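# Lift headset by headband and hold its cable

## Task

Using the right arm, keep the headset (the headset itself, not the cable) steady, grasped by its headband. Its lowest point must be at least roughly a hand's length above the table, and no part of it may extend beyond the table's edge. The right gripper pinches the headband between its fingers and is commanded fully closed. Those right fingers contact the headband and nothing else. Apart from the cable, nothing may touch the headset, except that the left arm is allowed to. The left gripper holds the cable firmly between its fingers, not right at the fingertips or finger edges, at a point lower than where the cable comes out of the ear cup. The stretch of cable from the ear cup to the left grip must be well off the table and may touch only itself, the headset and the arms. If the left arm were removed, the headset must not drop by more than a little. The cable's free end must not be left dangling below the table top. The task fails if that end at any moment goes well below the table top or well beyond the table edge, whether or not it is held. Once everything above holds, declare the task done. Apart from the requested hold, anything that stays in place only because the robot is holding it does not count as accomplished.

## Robot and tools

Robot: two arms, left_arm and right_arm, each with a parallel two-finger gripper. The arm bases sit in the scene frame at left_arm (-0.035, +0.372, 0) and right_arm (+0.047, -0.251, 0), each turned only slightly about z. The arm names do not match the left or right side of any picture.

Scene frame: the origin is on the table top midway between the arms. +z is up, +x points out across the table, and left_arm is on the +y side. Positions are in metres. Orientations are quaternions written w first (qw, qx, qy, qz). On each gripper, the fingers point along its own +z axis and close along its own y axis. The reported hand position is the pinch point between the pads, about 1 cm behind the fingertips. Reported positions can be a little off, more so at long reach, and arms usually finish a centimetre or more from the commanded spot, most often too low.

The row format is used by every motion tool. One row holds 16 numbers covering both arms together: left_arm x, y, z, qw, qx, qy, qz, opening, then right_arm x, y, z, qw, qx, qy, qz, opening. Each x, y, z and quaternion is an absolute target pose for that gripper's pinch point in the scene frame, not an offset. Opening goes from -1 (closed) to +1 (fully open, 0.094 m). A row may also carry 12 extra numbers from 0 to 1 that scale each joint's stiffness: left_arm's six joints, then right_arm's six, base to wrist. A scale stays in effect until it is changed.

execute_actions(actions): takes a list of actions. Each action is a list of up to 15 rows, and each row lasts one 1/30 s control step. If an action has fewer than 15 rows, its last row is repeated until 15 steps have passed. An empty list only returns the current state and images. Any target more than 0.6 m from the gripper's current position, along any gripper axis, causes the action to be refused. A malformed call, or one whose first action fails that check, does nothing at all. On every step the commanded pose is clipped to within 70 mm and 16 degrees of the measured pose, so a distant target needs several actions. An arm that is meant to stay still should be sent its own last pose and quaternion unchanged in every row.

move(target, speed, blocking): target is a single 16-number row. Each gripper follows a straight line toward its pose, and both arms finish at the same moment. A move takes 0.5 to 10 s and is cut off at 10 s. speed is the top path speed in m/s, 0.002 to 0.5 (default 0.25), and turning is limited to twice that figure in rad/s. The opening is applied when the move begins. Moves do not avoid obstacles or the other arm. A faster move, or a target placed deeper past a contact, hits or presses harder. With blocking=false the result comes back after 0.5 s while the motion continues. Until a result shows it has ended, use wait or stop before sending anything else. The result adds a move: line giving the ending (done, off_target, moving, held, fault) and any limits that acted (paced means the pose was clipped; held means a safety check blocked some steps, after which the arm may surge). Each gripper's remaining distance to its target is also reported.

wait(seconds): 0 to 10. Lets time pass while the last commands are held, and returns early when a running move finishes. stop(): brakes a running move to a halt, but the fingers keep moving. zoom_image(camera, region): gives an enlarged crop of cam_high, cam_low, cam_left_wrist or cam_right_wrist. region is [x0, y0, x1, y1] in pixels of a 504x504 image, origin top-left, at most 504 on each side. read_manual(section): returns only licence text. finished_scene(scene): ends the current scene, given its number, and reports whether the task succeeded. It cannot be undone.

Result lines: each arm's pose (position and quaternion), Hand target (the pose the controller is currently driving toward), Joint positions (the last value is the finger opening in metres), grip_measured (the opening on the command scale, accurate to about 1 mm). "pose unreachable" means a clearance check changed or blocked that arm's command. FAULT and OVER-TEMPERATURE FAULT lines report arm stops. MOTOR HOT appears from 75 °C. At 90 °C the arm halts for 10 s, and at 100 °C it goes limp and drops its load, so avoid long loaded holds. Images from the four cameras come in the order listed above.

Joint ranges (rad): waist -2.618 to 3.054, shoulder 0 to 3.142, elbow 0 to 3.142, wrist pitch -1.571 to 1.571, wrist yaw -1.571 to 1.571, wrist roll -2.094 to 2.094. The elbow cannot reach fully straight.

Gripping: to hold something, command an opening below grip_measured. About 0.03 below gives a secure hold, and a smaller margin holds more gently. Each pad pushes with roughly 50 to 62 N, less on parts thinner than about 2 mm. For this job the right gripper must be commanded at -1 on the headband.

Things to avoid: the arms colliding or pushing against each other, objects falling or leaving the table, dropped or slipping loads, slamming into things, and pushing hard. Short external tugs on held parts or nudges to loose objects can happen, so check grips before declaring done. The simulation keeps running between replies, and in that time the last command is held.

Each tool is called as name(argument=value, ...), one argument or row to a line, values as JSON.

## Session

execute_actions(
  actions=[],
)

Scene clock: 0.00 s.
left_arm: end_effector_position=(+0.2860, +0.3864, +0.5798) grip_measured=+1.000 end_effector_quat_wxyz=(+0.858, +0.085, +0.506, +0.011) | right_arm: end_effector_position=(+0.2809, +0.0938, +0.2695) grip_measured=-0.849 end_effector_quat_wxyz=(+0.294, -0.470, +0.824, +0.119)
Joint positions: left_arm=[ 0.165  1.032  1.266  0.29   0.329 -0.006  0.094] | right_arm=[ 1.021  1.61   1.716 -1.033  0.056 -0.059  0.007]
Joint velocities: left_arm=[ 0.007 -0.002 -0.012 -0.11   0.007  0.007  0.   ] | right_arm=[-0.012 -0.007 -0.022 -0.007  0.037 -0.037 -0.   ]
Hand target (left_arm): +0.279, +0.385, +0.589; +0.865, +0.086, +0.495, +0.014
Hand target (right_arm): +0.288, +0.099, +0.288; +0.329, -0.462, +0.814, +0.127
Joint stiffness scale: left_arm=[1. 1. 1. 1. 1. 1.] | right_arm=[1. 1. 1. 1. 1. 1.]

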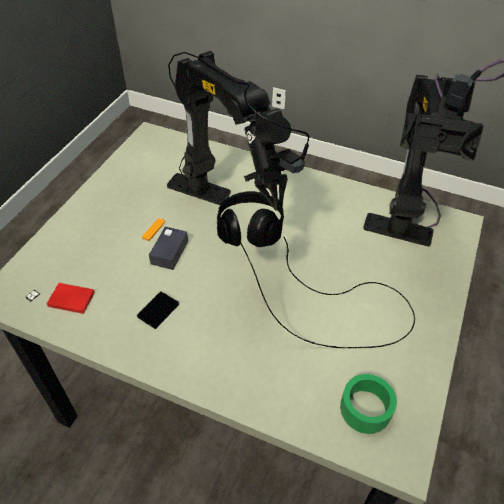

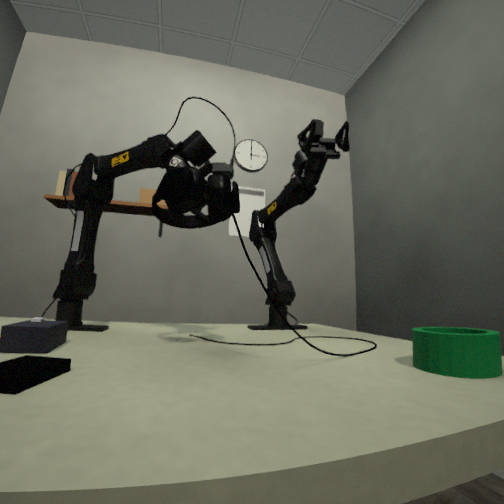

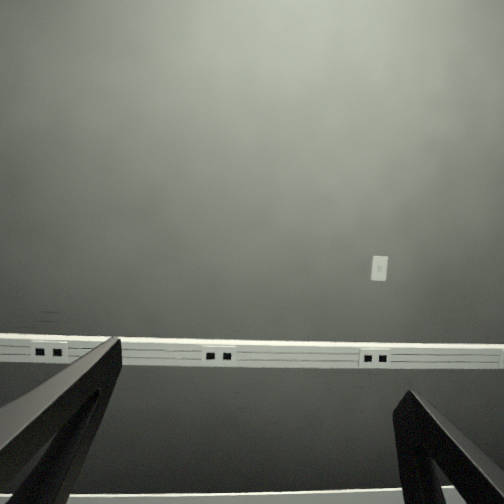

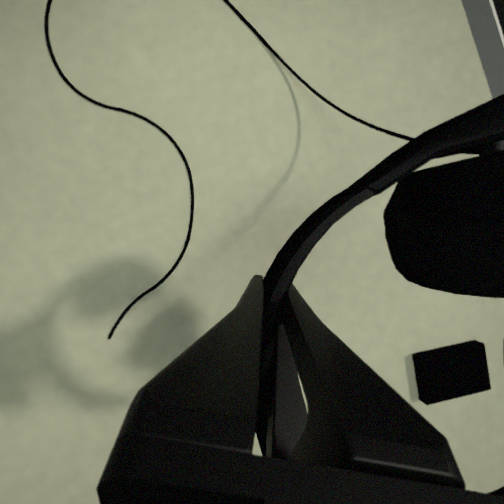

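zoom_image(
  camera="cam_high",
  region=[180, 110, 340, 290],
)

zoom_image(
  camera="cam_low",
  region=[120, 100, 320, 300],
)

Region (180, 110, 340, 290) of cam_high's 504x504 image, scaled by 2.800, with more detail than that image has.

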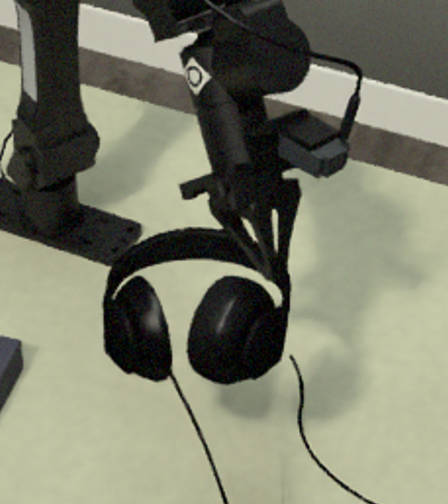

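Region (120, 100, 320, 300) of cam_low's 504x504 image, scaled by 2.520, with more detail than that image has.

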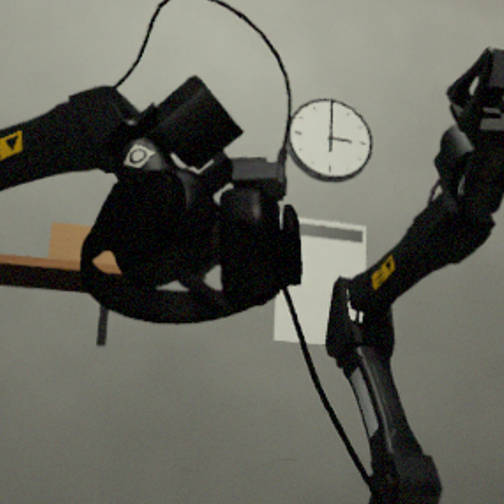

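move(
  target=[0.33,0.36,0.30,0.331,0.462,0.80,-0.191,1, 0.288,0.06,0.33,0.329,-0.462,0.814,0.127,-1],
  speed=0.3,
)

Scene clock: 16.17 s.
left_arm: end_effector_position=(+0.3425, +0.3666, +0.2826) grip_measured=+1.000 end_effector_quat_wxyz=(+0.326, +0.454, +0.808, -0.188) | right_arm: end_effector_position=(+0.2784, +0.0581, +0.2908) grip_measured=-0.849 end_effector_quat_wxyz=(+0.267, -0.468, +0.835, +0.114)
Joint positions: left_arm=[ 0.252  1.821  2.008 -1.542  0.747  1.249  0.094] | right_arm=[ 0.954  1.585  1.818 -1.215  0.009 -0.095  0.007]
Joint velocities: left_arm=[ 0.012  0.007 -0.007  0.037  0.022 -0.007  0.   ] | right_arm=[ 0.002 -0.007  0.007 -0.051 -0.022  0.022  0.   ]
Hand target (left_arm): +0.342, +0.362, +0.293; +0.337, +0.465, +0.798, -0.182
Hand target (right_arm): +0.286, +0.058, +0.330; +0.329, -0.462, +0.814, +0.127
Off the commanded pose (left_arm): 0.022 m, 1 deg.
Off the commanded pose (right_arm): 0.040 m, 8 deg.
Joint stiffness scale: left_arm=[1. 1. 1. 1. 1. 1.] | right_arm=[1. 1. 1. 1. 1. 1.]
joint sent to its limit (left arm) — the command would take joint 4 (wrist pitch) past its lower limit, so that joint was sent only as far as its limit.
move: off_target (left_arm, right_arm)

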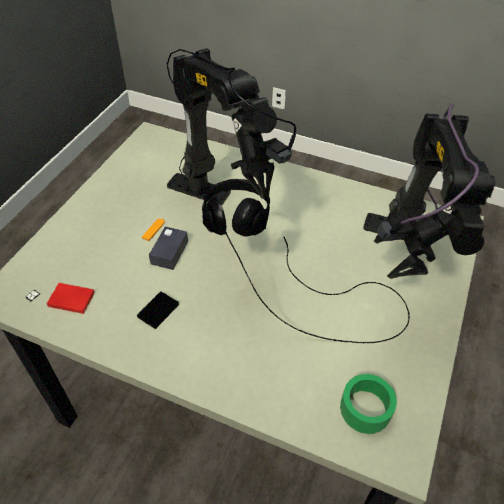

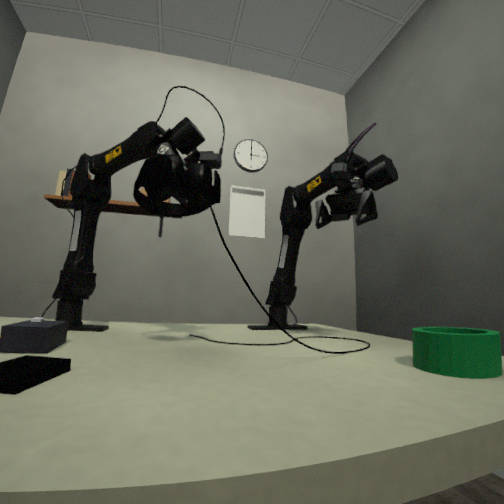

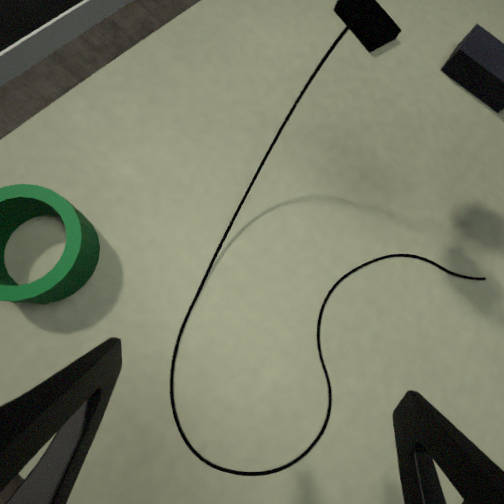

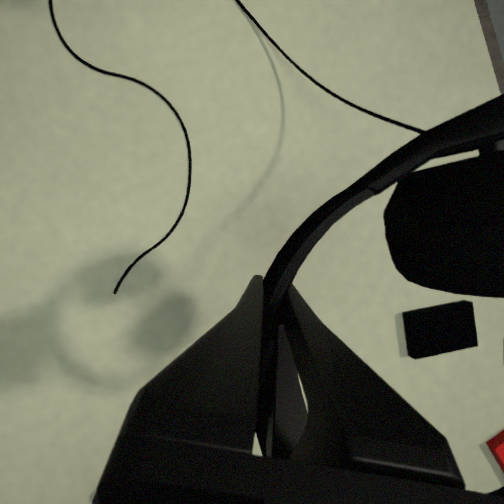

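move(
  target=[0.39,0.24,0.21,0.40,0.443,0.768,-0.231,1, 0.27,-0.02,0.36,0.329,-0.462,0.814,0.127,-1],
  speed=0.2,
)

Scene clock: 27.70 s.
left_arm: end_effector_position=(+0.3926, +0.2413, +0.1996) grip_measured=+1.000 end_effector_quat_wxyz=(+0.390, +0.435, +0.776, -0.239) | right_arm: end_effector_position=(+0.2614, -0.0212, +0.3288) grip_measured=-0.849 end_effector_quat_wxyz=(+0.271, -0.463, +0.835, +0.122)
Joint positions: left_arm=[-0.072  1.742  1.431 -0.65   0.781  0.75   0.094] | right_arm=[ 0.789  1.402  1.824 -1.396 -0.093 -0.22   0.007]
Joint velocities: left_arm=[-0.002 -0.002 -0.007 -0.022 -0.037  0.007  0.   ] | right_arm=[ 0.007  0.007 -0.002  0.066  0.037 -0.022 -0.001]
Hand target (left_arm): +0.390, +0.238, +0.214; +0.406, +0.439, +0.766, -0.235
Hand target (right_arm): +0.268, -0.020, +0.360; +0.329, -0.462, +0.813, +0.128
Off the commanded pose (left_arm): 0.011 m, 2 deg.
Off the commanded pose (right_arm): 0.032 m, 7 deg.
Joint stiffness scale: left_arm=[1. 1. 1. 1. 1. 1.] | right_arm=[1. 1. 1. 1. 1. 1.]
move: off_target (left_arm, right_arm)

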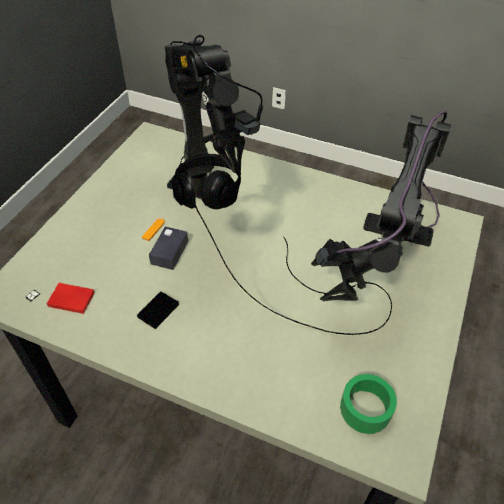

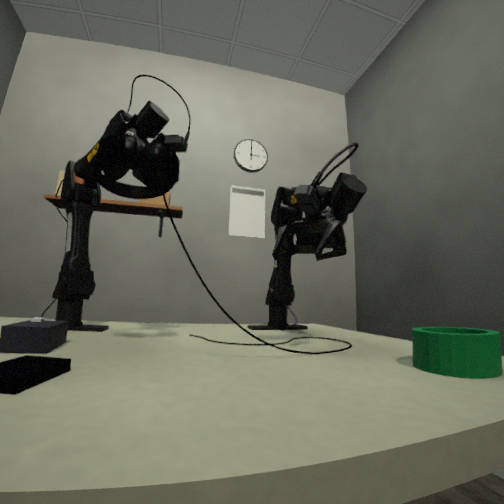

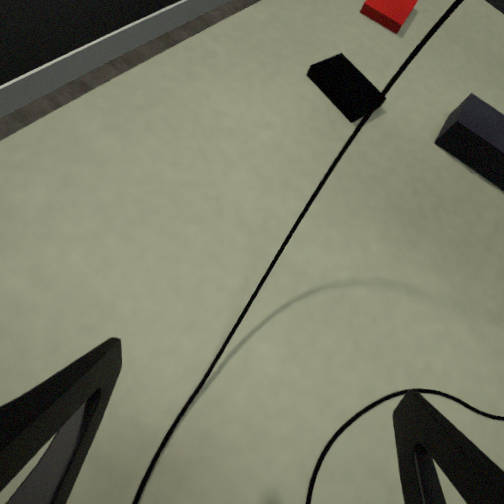

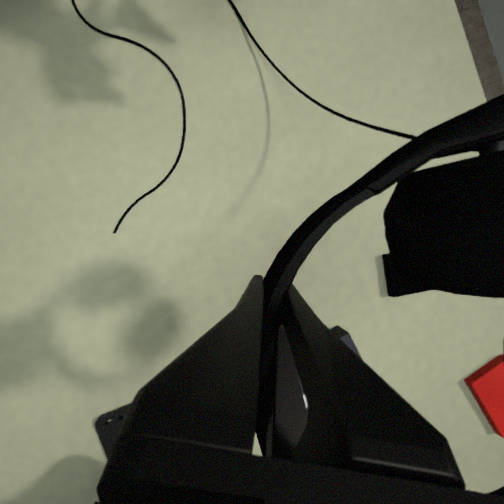

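move(
  target=[0.41,0.10,0.18,0.366,0.540,0.703,-0.281,1, 0.27,-0.02,0.36,0.329,-0.462,0.814,0.127,-1],
  speed=0.2,
)

Scene clock: 30.10 s.
left_arm: end_effector_position=(+0.4013, +0.1004, +0.1682) grip_measured=+1.000 end_effector_quat_wxyz=(+0.355, +0.537, +0.709, -0.289) | right_arm: end_effector_position=(+0.2564, -0.0263, +0.3242) grip_measured=-0.849 end_effector_quat_wxyz=(+0.255, -0.466, +0.839, +0.119)
Joint positions: left_arm=[-0.375  2.001  1.641 -0.573  0.762  0.717  0.094] | right_arm=[ 0.785  1.402  1.824 -1.43  -0.098 -0.225  0.007]
Joint velocities: left_arm=[-0.007  0.002  0.032  0.022 -0.051 -0.081  0.   ] | right_arm=[ 0.002 -0.007 -0.002 -0.154 -0.022 -0.007 -0.001]
Hand target (left_arm): +0.407, +0.098, +0.181; +0.371, +0.537, +0.701, -0.286
Hand target (right_arm): +0.268, -0.022, +0.360; +0.328, -0.462, +0.814, +0.126
Off the commanded pose (left_arm): 0.015 m, 2 deg.
Off the commanded pose (right_arm): 0.039 m, 9 deg.
Joint stiffness scale: left_arm=[1. 1. 1. 1. 1. 1.] | right_arm=[1. 1. 1. 1. 1. 1.]
move: off_target (left_arm, right_arm)

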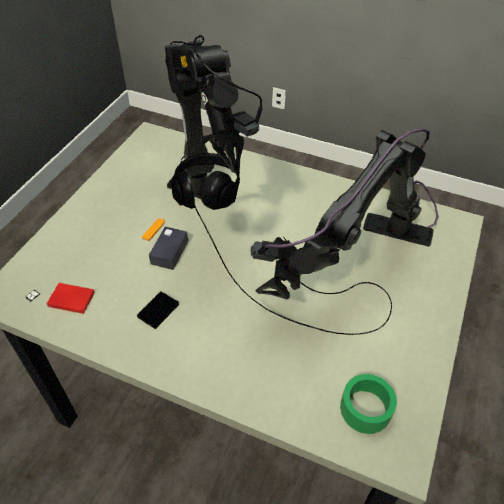

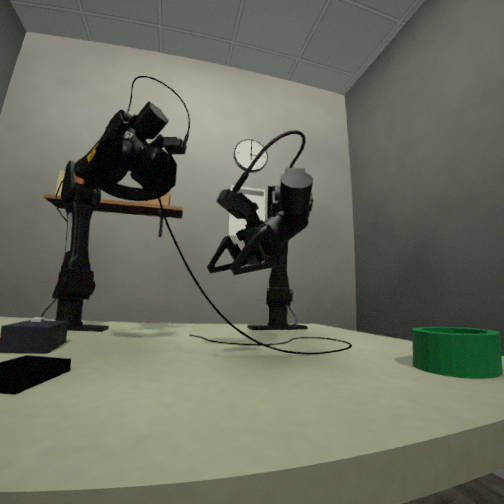

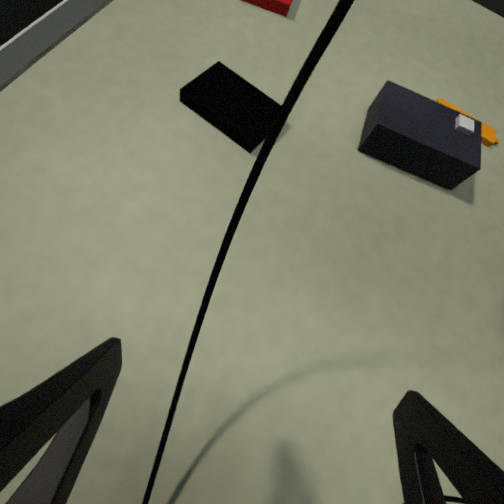

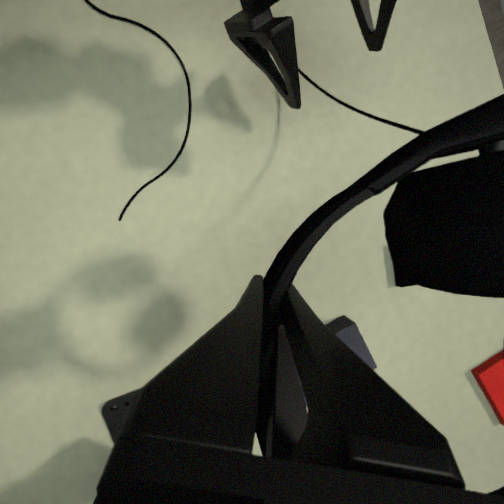

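execute_actions(
  actions=[
    [[0.415,0.085,0.173,0.366,0.540,0.703,-0.281,1, 0.27,-0.02,0.36,0.329,-0.462,0.814,0.127,-1],[0.415,0.085,0.173,0.366,0.540,0.703,-0.281,1, 0.27,-0.02,0.36,0.329,-0.462,0.814,0.127,-1],[0.415,0.085,0.173,0.366,0.540,0.703,-0.281,1, 0.27,-0.02,0.36,0.329,-0.462,0.814,0.127,-1],[0.415,0.085,0.173,0.366,0.540,0.703,-0.281,1, 0.27,-0.02,0.36,0.329,-0.462,0.814,0.127,-1],[0.415,0.085,0.173,0.366,0.540,0.703,-0.281,1, 0.27,-0.02,0.36,0.329,-0.462,0.814,0.127,-1],[0.425,0.07,0.165,0.366,0.540,0.703,-0.281,1, 0.27,-0.02,0.36,0.329,-0.462,0.814,0.127,-1]],
    [[0.44,0.045,0.15,0.366,0.540,0.703,-0.281,1, 0.27,-0.02,0.36,0.329,-0.462,0.814,0.127,-1]],
  ],
)

wait(
  seconds=0.3,
)

Scene clock: 34.83 s.
left_arm: end_effector_position=(+0.4325, +0.0492, +0.1324) grip_measured=+1.000 end_effector_quat_wxyz=(+0.346, +0.539, +0.714, -0.284) | right_arm: end_effector_position=(+0.2566, -0.0262, +0.3243) grip_measured=-0.849 end_effector_quat_wxyz=(+0.255, -0.467, +0.839, +0.119)
Joint positions: left_arm=[-0.461  2.211  1.827 -0.513  0.698  0.637  0.094] | right_arm=[ 0.785  1.402  1.824 -1.429 -0.098 -0.226  0.007]
Joint velocities: left_arm=[0.002 0.007 0.002 0.007 0.022 0.037 0.   ] | right_arm=[-0.002  0.002 -0.012 -0.037  0.022 -0.007 -0.001]
Hand target (left_arm): +0.439, +0.045, +0.151; +0.367, +0.540, +0.703, -0.282
Hand target (right_arm): +0.268, -0.022, +0.360; +0.328, -0.463, +0.814, +0.127
Off the commanded pose (left_arm): 0.020 m, 3 deg.
Off the commanded pose (right_arm): 0.039 m, 9 deg.
Joint stiffness scale: left_arm=[1. 1. 1. 1. 1. 1.] | right_arm=[1. 1. 1. 1. 1. 1.]

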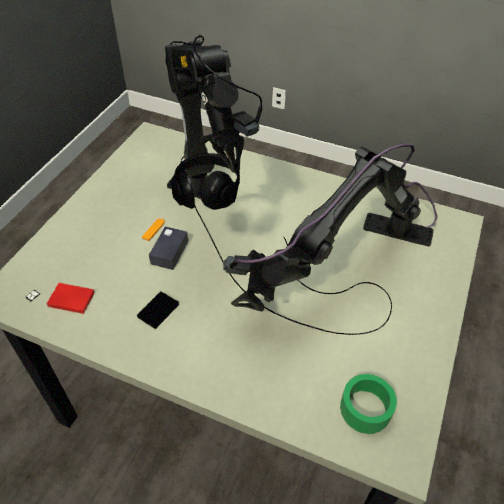

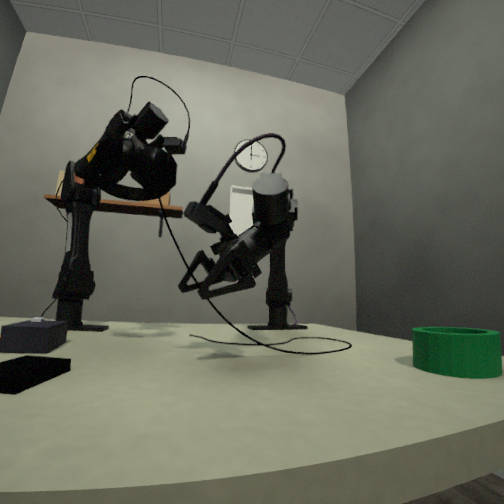

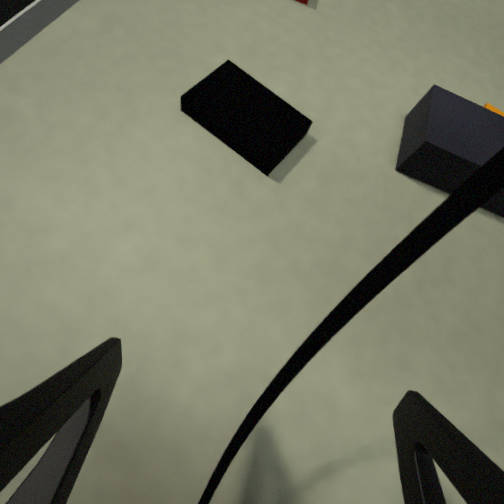

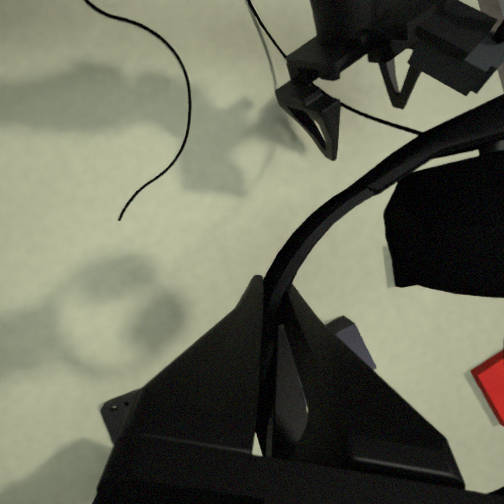

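Scene clock: 35.13 s.
left_arm: end_effector_position=(+0.4326, +0.0493, +0.1323) grip_measured=+1.000 end_effector_quat_wxyz=(+0.346, +0.538, +0.714, -0.284) | right_arm: end_effector_position=(+0.2566, -0.0262, +0.3243) grip_measured=-0.849 end_effector_quat_wxyz=(+0.255, -0.467, +0.839, +0.119)
Joint positions: left_arm=[-0.461  2.211  1.827 -0.513  0.696  0.636  0.094] | right_arm=[ 0.785  1.402  1.824 -1.429 -0.098 -0.226  0.007]
Joint velocities: left_arm=[ 0.002  0.017 -0.007  0.022 -0.007  0.022  0.   ] | right_arm=[-0.007 -0.007 -0.017  0.007 -0.066 -0.022 -0.001]
Hand target (left_arm): +0.438, +0.045, +0.151; +0.367, +0.540, +0.703, -0.282
Hand target (right_arm): +0.268, -0.022, +0.360; +0.328, -0.463, +0.814, +0.127
Off the commanded pose (left_arm): 0.020 m, 3 deg.
Off the commanded pose (right_arm): 0.039 m, 9 deg.
Joint stiffness scale: left_arm=[1. 1. 1. 1. 1. 1.] | right_arm=[1. 1. 1. 1. 1. 1.]
wait: 0.30 s; at rest by 0.17 s

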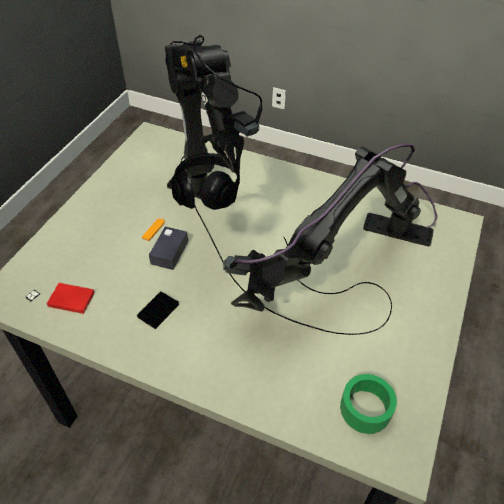

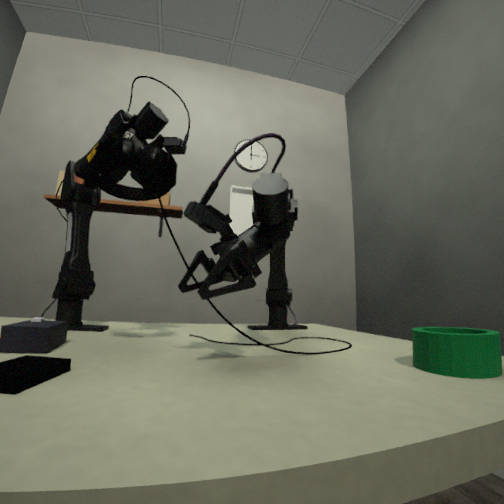

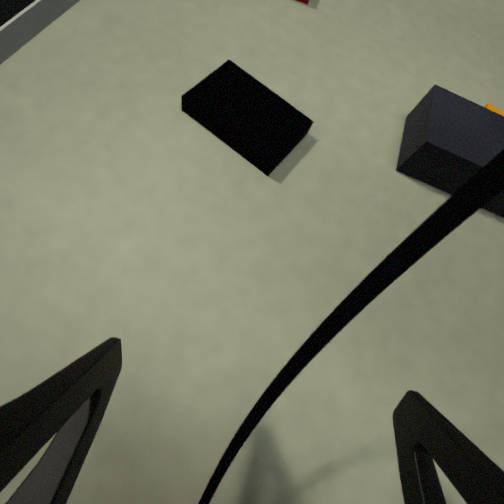

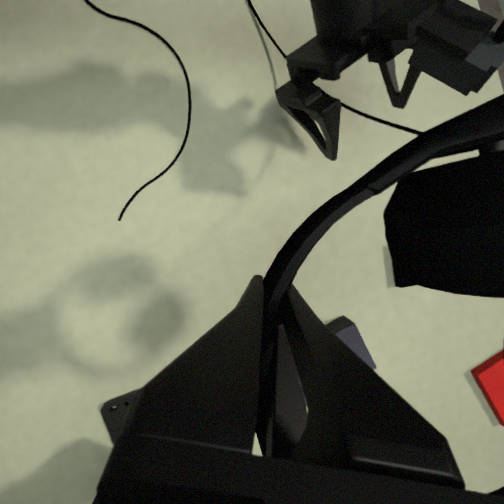

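Cable appears between the fingers. Close partly to check depth.

execute_actions(
  actions=[
    [[0.44,0.045,0.15,0.366,0.540,0.703,-0.281,-0.75, 0.27,-0.02,0.36,0.329,-0.462,0.814,0.127,-1]],
    [[0.44,0.045,0.15,0.366,0.540,0.703,-0.281,-0.75, 0.27,-0.02,0.36,0.329,-0.462,0.814,0.127,-1]],
  ],
)

zoom_image(
  camera="cam_low",
  region=[150, 220, 270, 340],
)

zoom_image(
  camera="cam_high",
  region=[200, 240, 300, 340],
)

Scene clock: 38.27 s.
left_arm: end_effector_position=(+0.4327, +0.0494, +0.1323) grip_measured=-0.747 end_effector_quat_wxyz=(+0.346, +0.538, +0.714, -0.284) | right_arm: end_effector_position=(+0.2566, -0.0262, +0.3244) grip_measured=-0.849 end_effector_quat_wxyz=(+0.255, -0.467, +0.838, +0.119)
Joint positions: left_arm=[-0.461  2.211  1.827 -0.513  0.696  0.635  0.012] | right_arm=[ 0.785  1.402  1.824 -1.429 -0.098 -0.226  0.007]
Joint velocities: left_arm=[-0.002 -0.012 -0.007 -0.037 -0.022 -0.007  0.   ] | right_arm=[-0.002  0.012 -0.007  0.007  0.051  0.007  0.   ]
Hand target (left_arm): +0.439, +0.045, +0.151; +0.366, +0.540, +0.704, -0.281
Hand target (right_arm): +0.268, -0.022, +0.360; +0.329, -0.463, +0.814, +0.127
Off the commanded pose (left_arm): 0.020 m, 3 deg.
Off the commanded pose (right_arm): 0.039 m, 9 deg.
Joint stiffness scale: left_arm=[1. 1. 1. 1. 1. 1.] | right_arm=[1. 1. 1. 1. 1. 1.]

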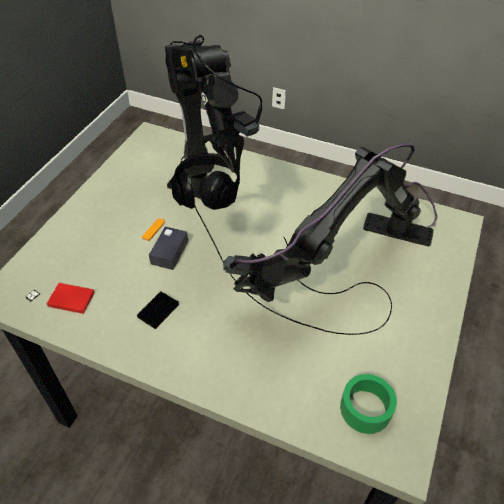

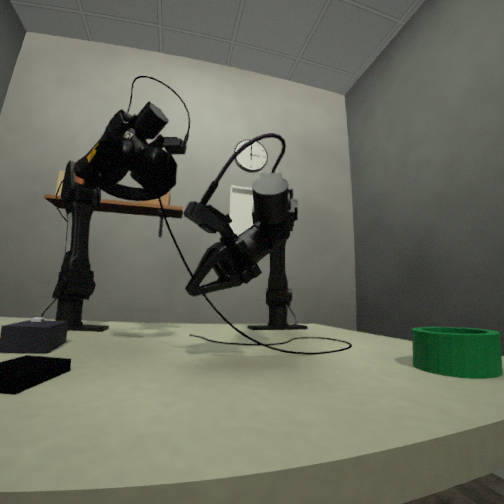

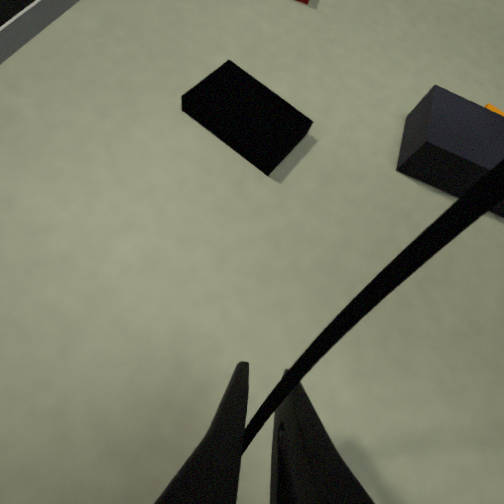

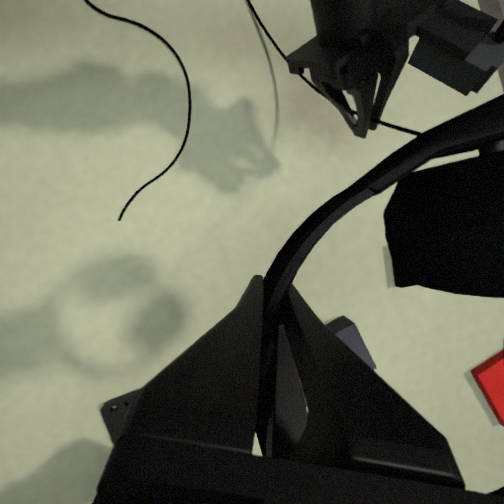

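Region (150, 220, 270, 340) of cam_low's 504x504 image, scaled by 4.200, with more detail than that image has.

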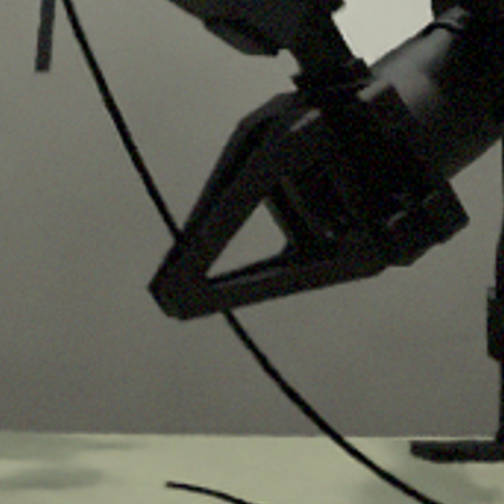

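Region (200, 240, 300, 340) of cam_high's 504x504 image, scaled by 5.040, with more detail than that image has.

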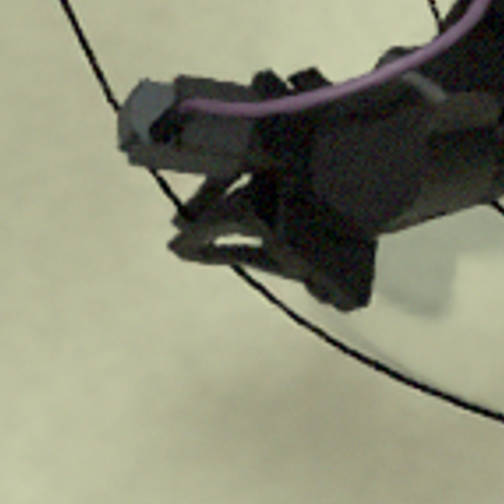

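execute_actions(
  actions=[
    [[0.44,0.045,0.15,0.366,0.540,0.703,-0.281,-1, 0.27,-0.02,0.36,0.329,-0.462,0.814,0.127,-1]],
    [[0.44,0.055,0.17,0.366,0.540,0.703,-0.281,-1, 0.27,-0.02,0.36,0.329,-0.462,0.814,0.127,-1]],
    [[0.44,0.065,0.19,0.366,0.540,0.703,-0.281,-1, 0.27,-0.02,0.36,0.329,-0.462,0.814,0.127,-1]],
  ],
)

wait(
  seconds=1,
)

zoom_image(
  camera="cam_low",
  region=[70, 90, 290, 310],
)

zoom_image(
  camera="cam_high",
  region=[150, 100, 290, 240],
)

Scene clock: 43.07 s.
left_arm: end_effector_position=(+0.4387, +0.0659, +0.1599) grip_measured=-0.963 end_effector_quat_wxyz=(+0.341, +0.533, +0.722, -0.279) | right_arm: end_effector_position=(+0.2570, -0.0258, +0.3247) grip_measured=-0.849 end_effector_quat_wxyz=(+0.256, -0.467, +0.838, +0.119)
Joint positions: left_arm=[-0.428  2.203  1.939 -0.662  0.699  0.66   0.002] | right_arm=[ 0.785  1.402  1.824 -1.426 -0.098 -0.226  0.007]
Joint velocities: left_arm=[-0.007  0.012  0.002 -0.037 -0.007 -0.022  0.   ] | right_arm=[ 0.002 -0.007  0.027 -0.007 -0.066 -0.022 -0.001]
Hand target (left_arm): +0.439, +0.066, +0.189; +0.366, +0.541, +0.704, -0.280
Hand target (right_arm): +0.268, -0.022, +0.360; +0.329, -0.463, +0.814, +0.127
Off the commanded pose (left_arm): 0.030 m, 4 deg.
Off the commanded pose (right_arm): 0.038 m, 9 deg.
Joint stiffness scale: left_arm=[1. 1. 1. 1. 1. 1.] | right_arm=[1. 1. 1. 1. 1. 1.]

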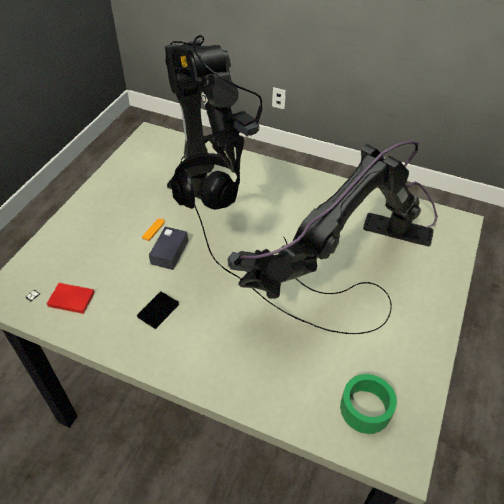

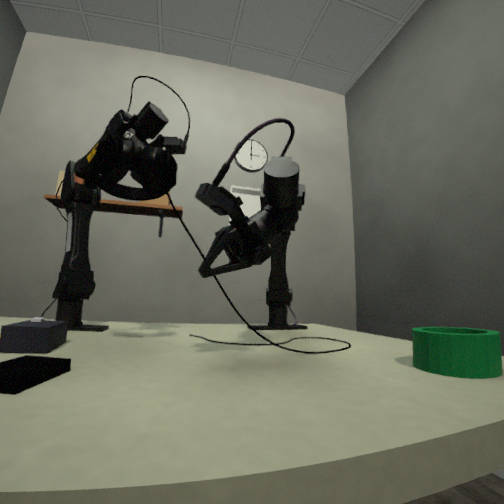

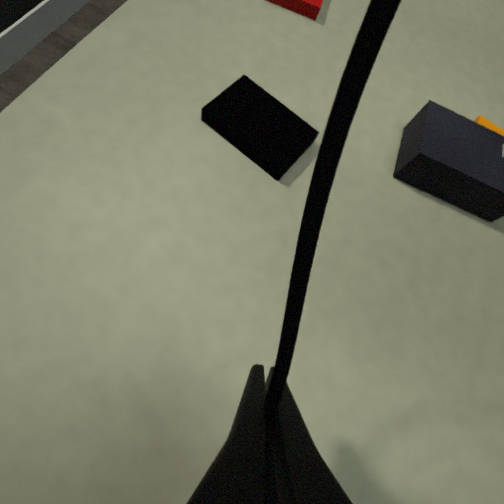

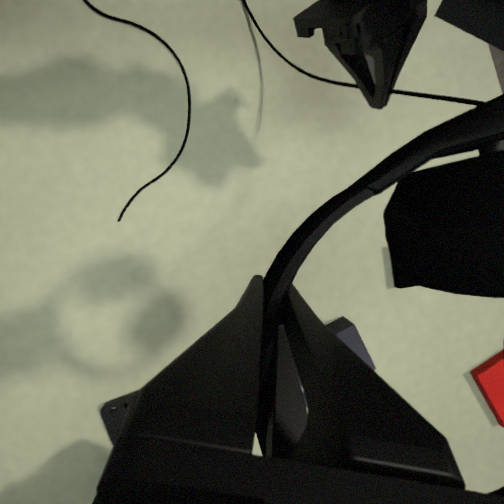

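Scene clock: 44.07 s.
left_arm: end_effector_position=(+0.4379, +0.0662, +0.1593) grip_measured=-0.963 end_effector_quat_wxyz=(+0.339, +0.534, +0.723, -0.279) | right_arm: end_effector_position=(+0.2570, -0.0258, +0.3247) grip_measured=-0.849 end_effector_quat_wxyz=(+0.256, -0.467, +0.838, +0.119)
Joint positions: left_arm=[-0.428  2.203  1.939 -0.668  0.699  0.661  0.002] | right_arm=[ 0.785  1.402  1.824 -1.426 -0.098 -0.226  0.007]
Joint velocities: left_arm=[-0.017  0.002  0.002  0.037 -0.066 -0.022 -0.   ] | right_arm=[-0.017 -0.007  0.002 -0.037 -0.022 -0.051  0.   ]
Hand target (left_arm): +0.439, +0.066, +0.190; +0.366, +0.541, +0.704, -0.280
Hand target (right_arm): +0.268, -0.022, +0.360; +0.329, -0.463, +0.814, +0.127
Off the commanded pose (left_arm): 0.031 m, 4 deg.
Off the commanded pose (right_arm): 0.038 m, 9 deg.
Joint stiffness scale: left_arm=[1. 1. 1. 1. 1. 1.] | right_arm=[1. 1. 1. 1. 1. 1.]
wait: 1.00 s; at rest by 0.17 s

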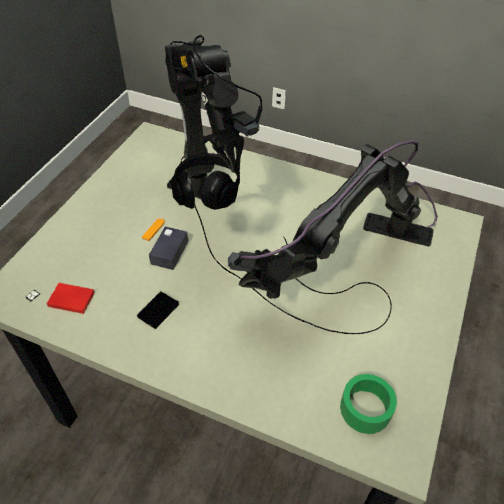

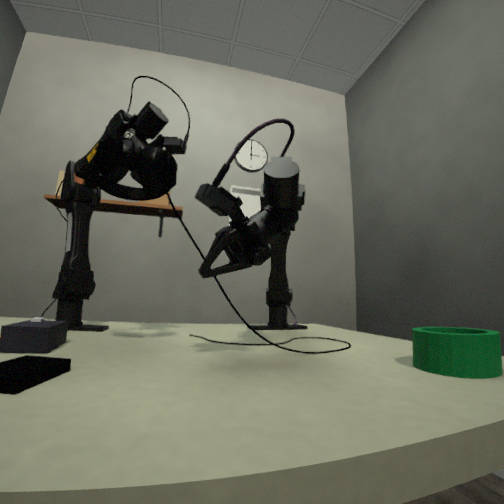

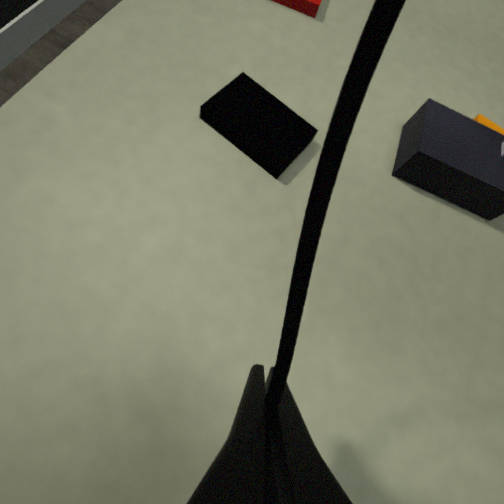

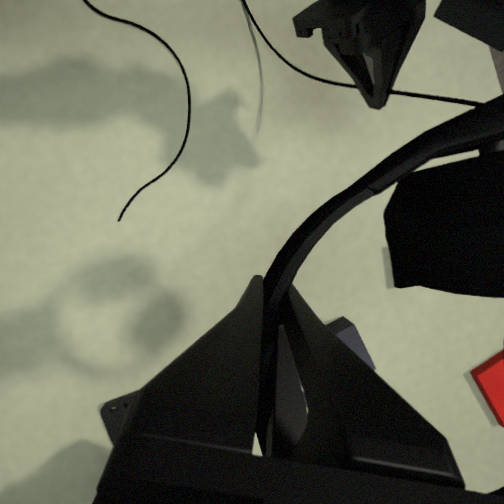

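Region (70, 90, 290, 310) of cam_low's 504x504 image, scaled by 2.291, with more detail than that image has.

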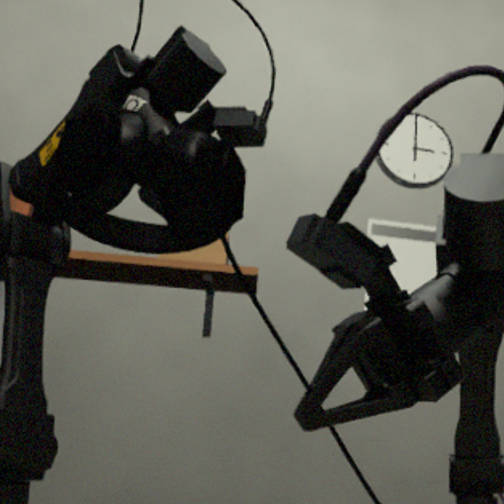

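Region (150, 100, 290, 240) of cam_high's 504x504 image, scaled by 3.600, with more detail than that image has.

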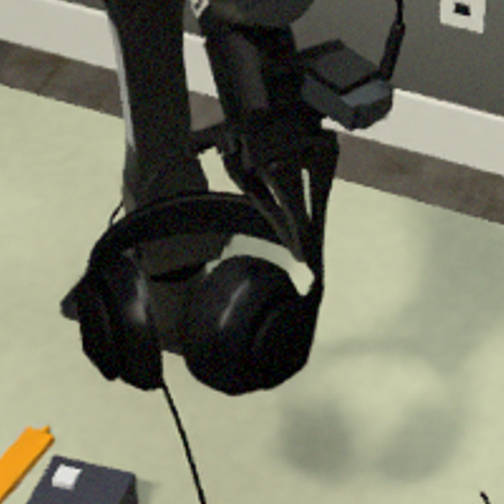

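finished_scene(
  scene=1,
)

The scene is finished: the task was done.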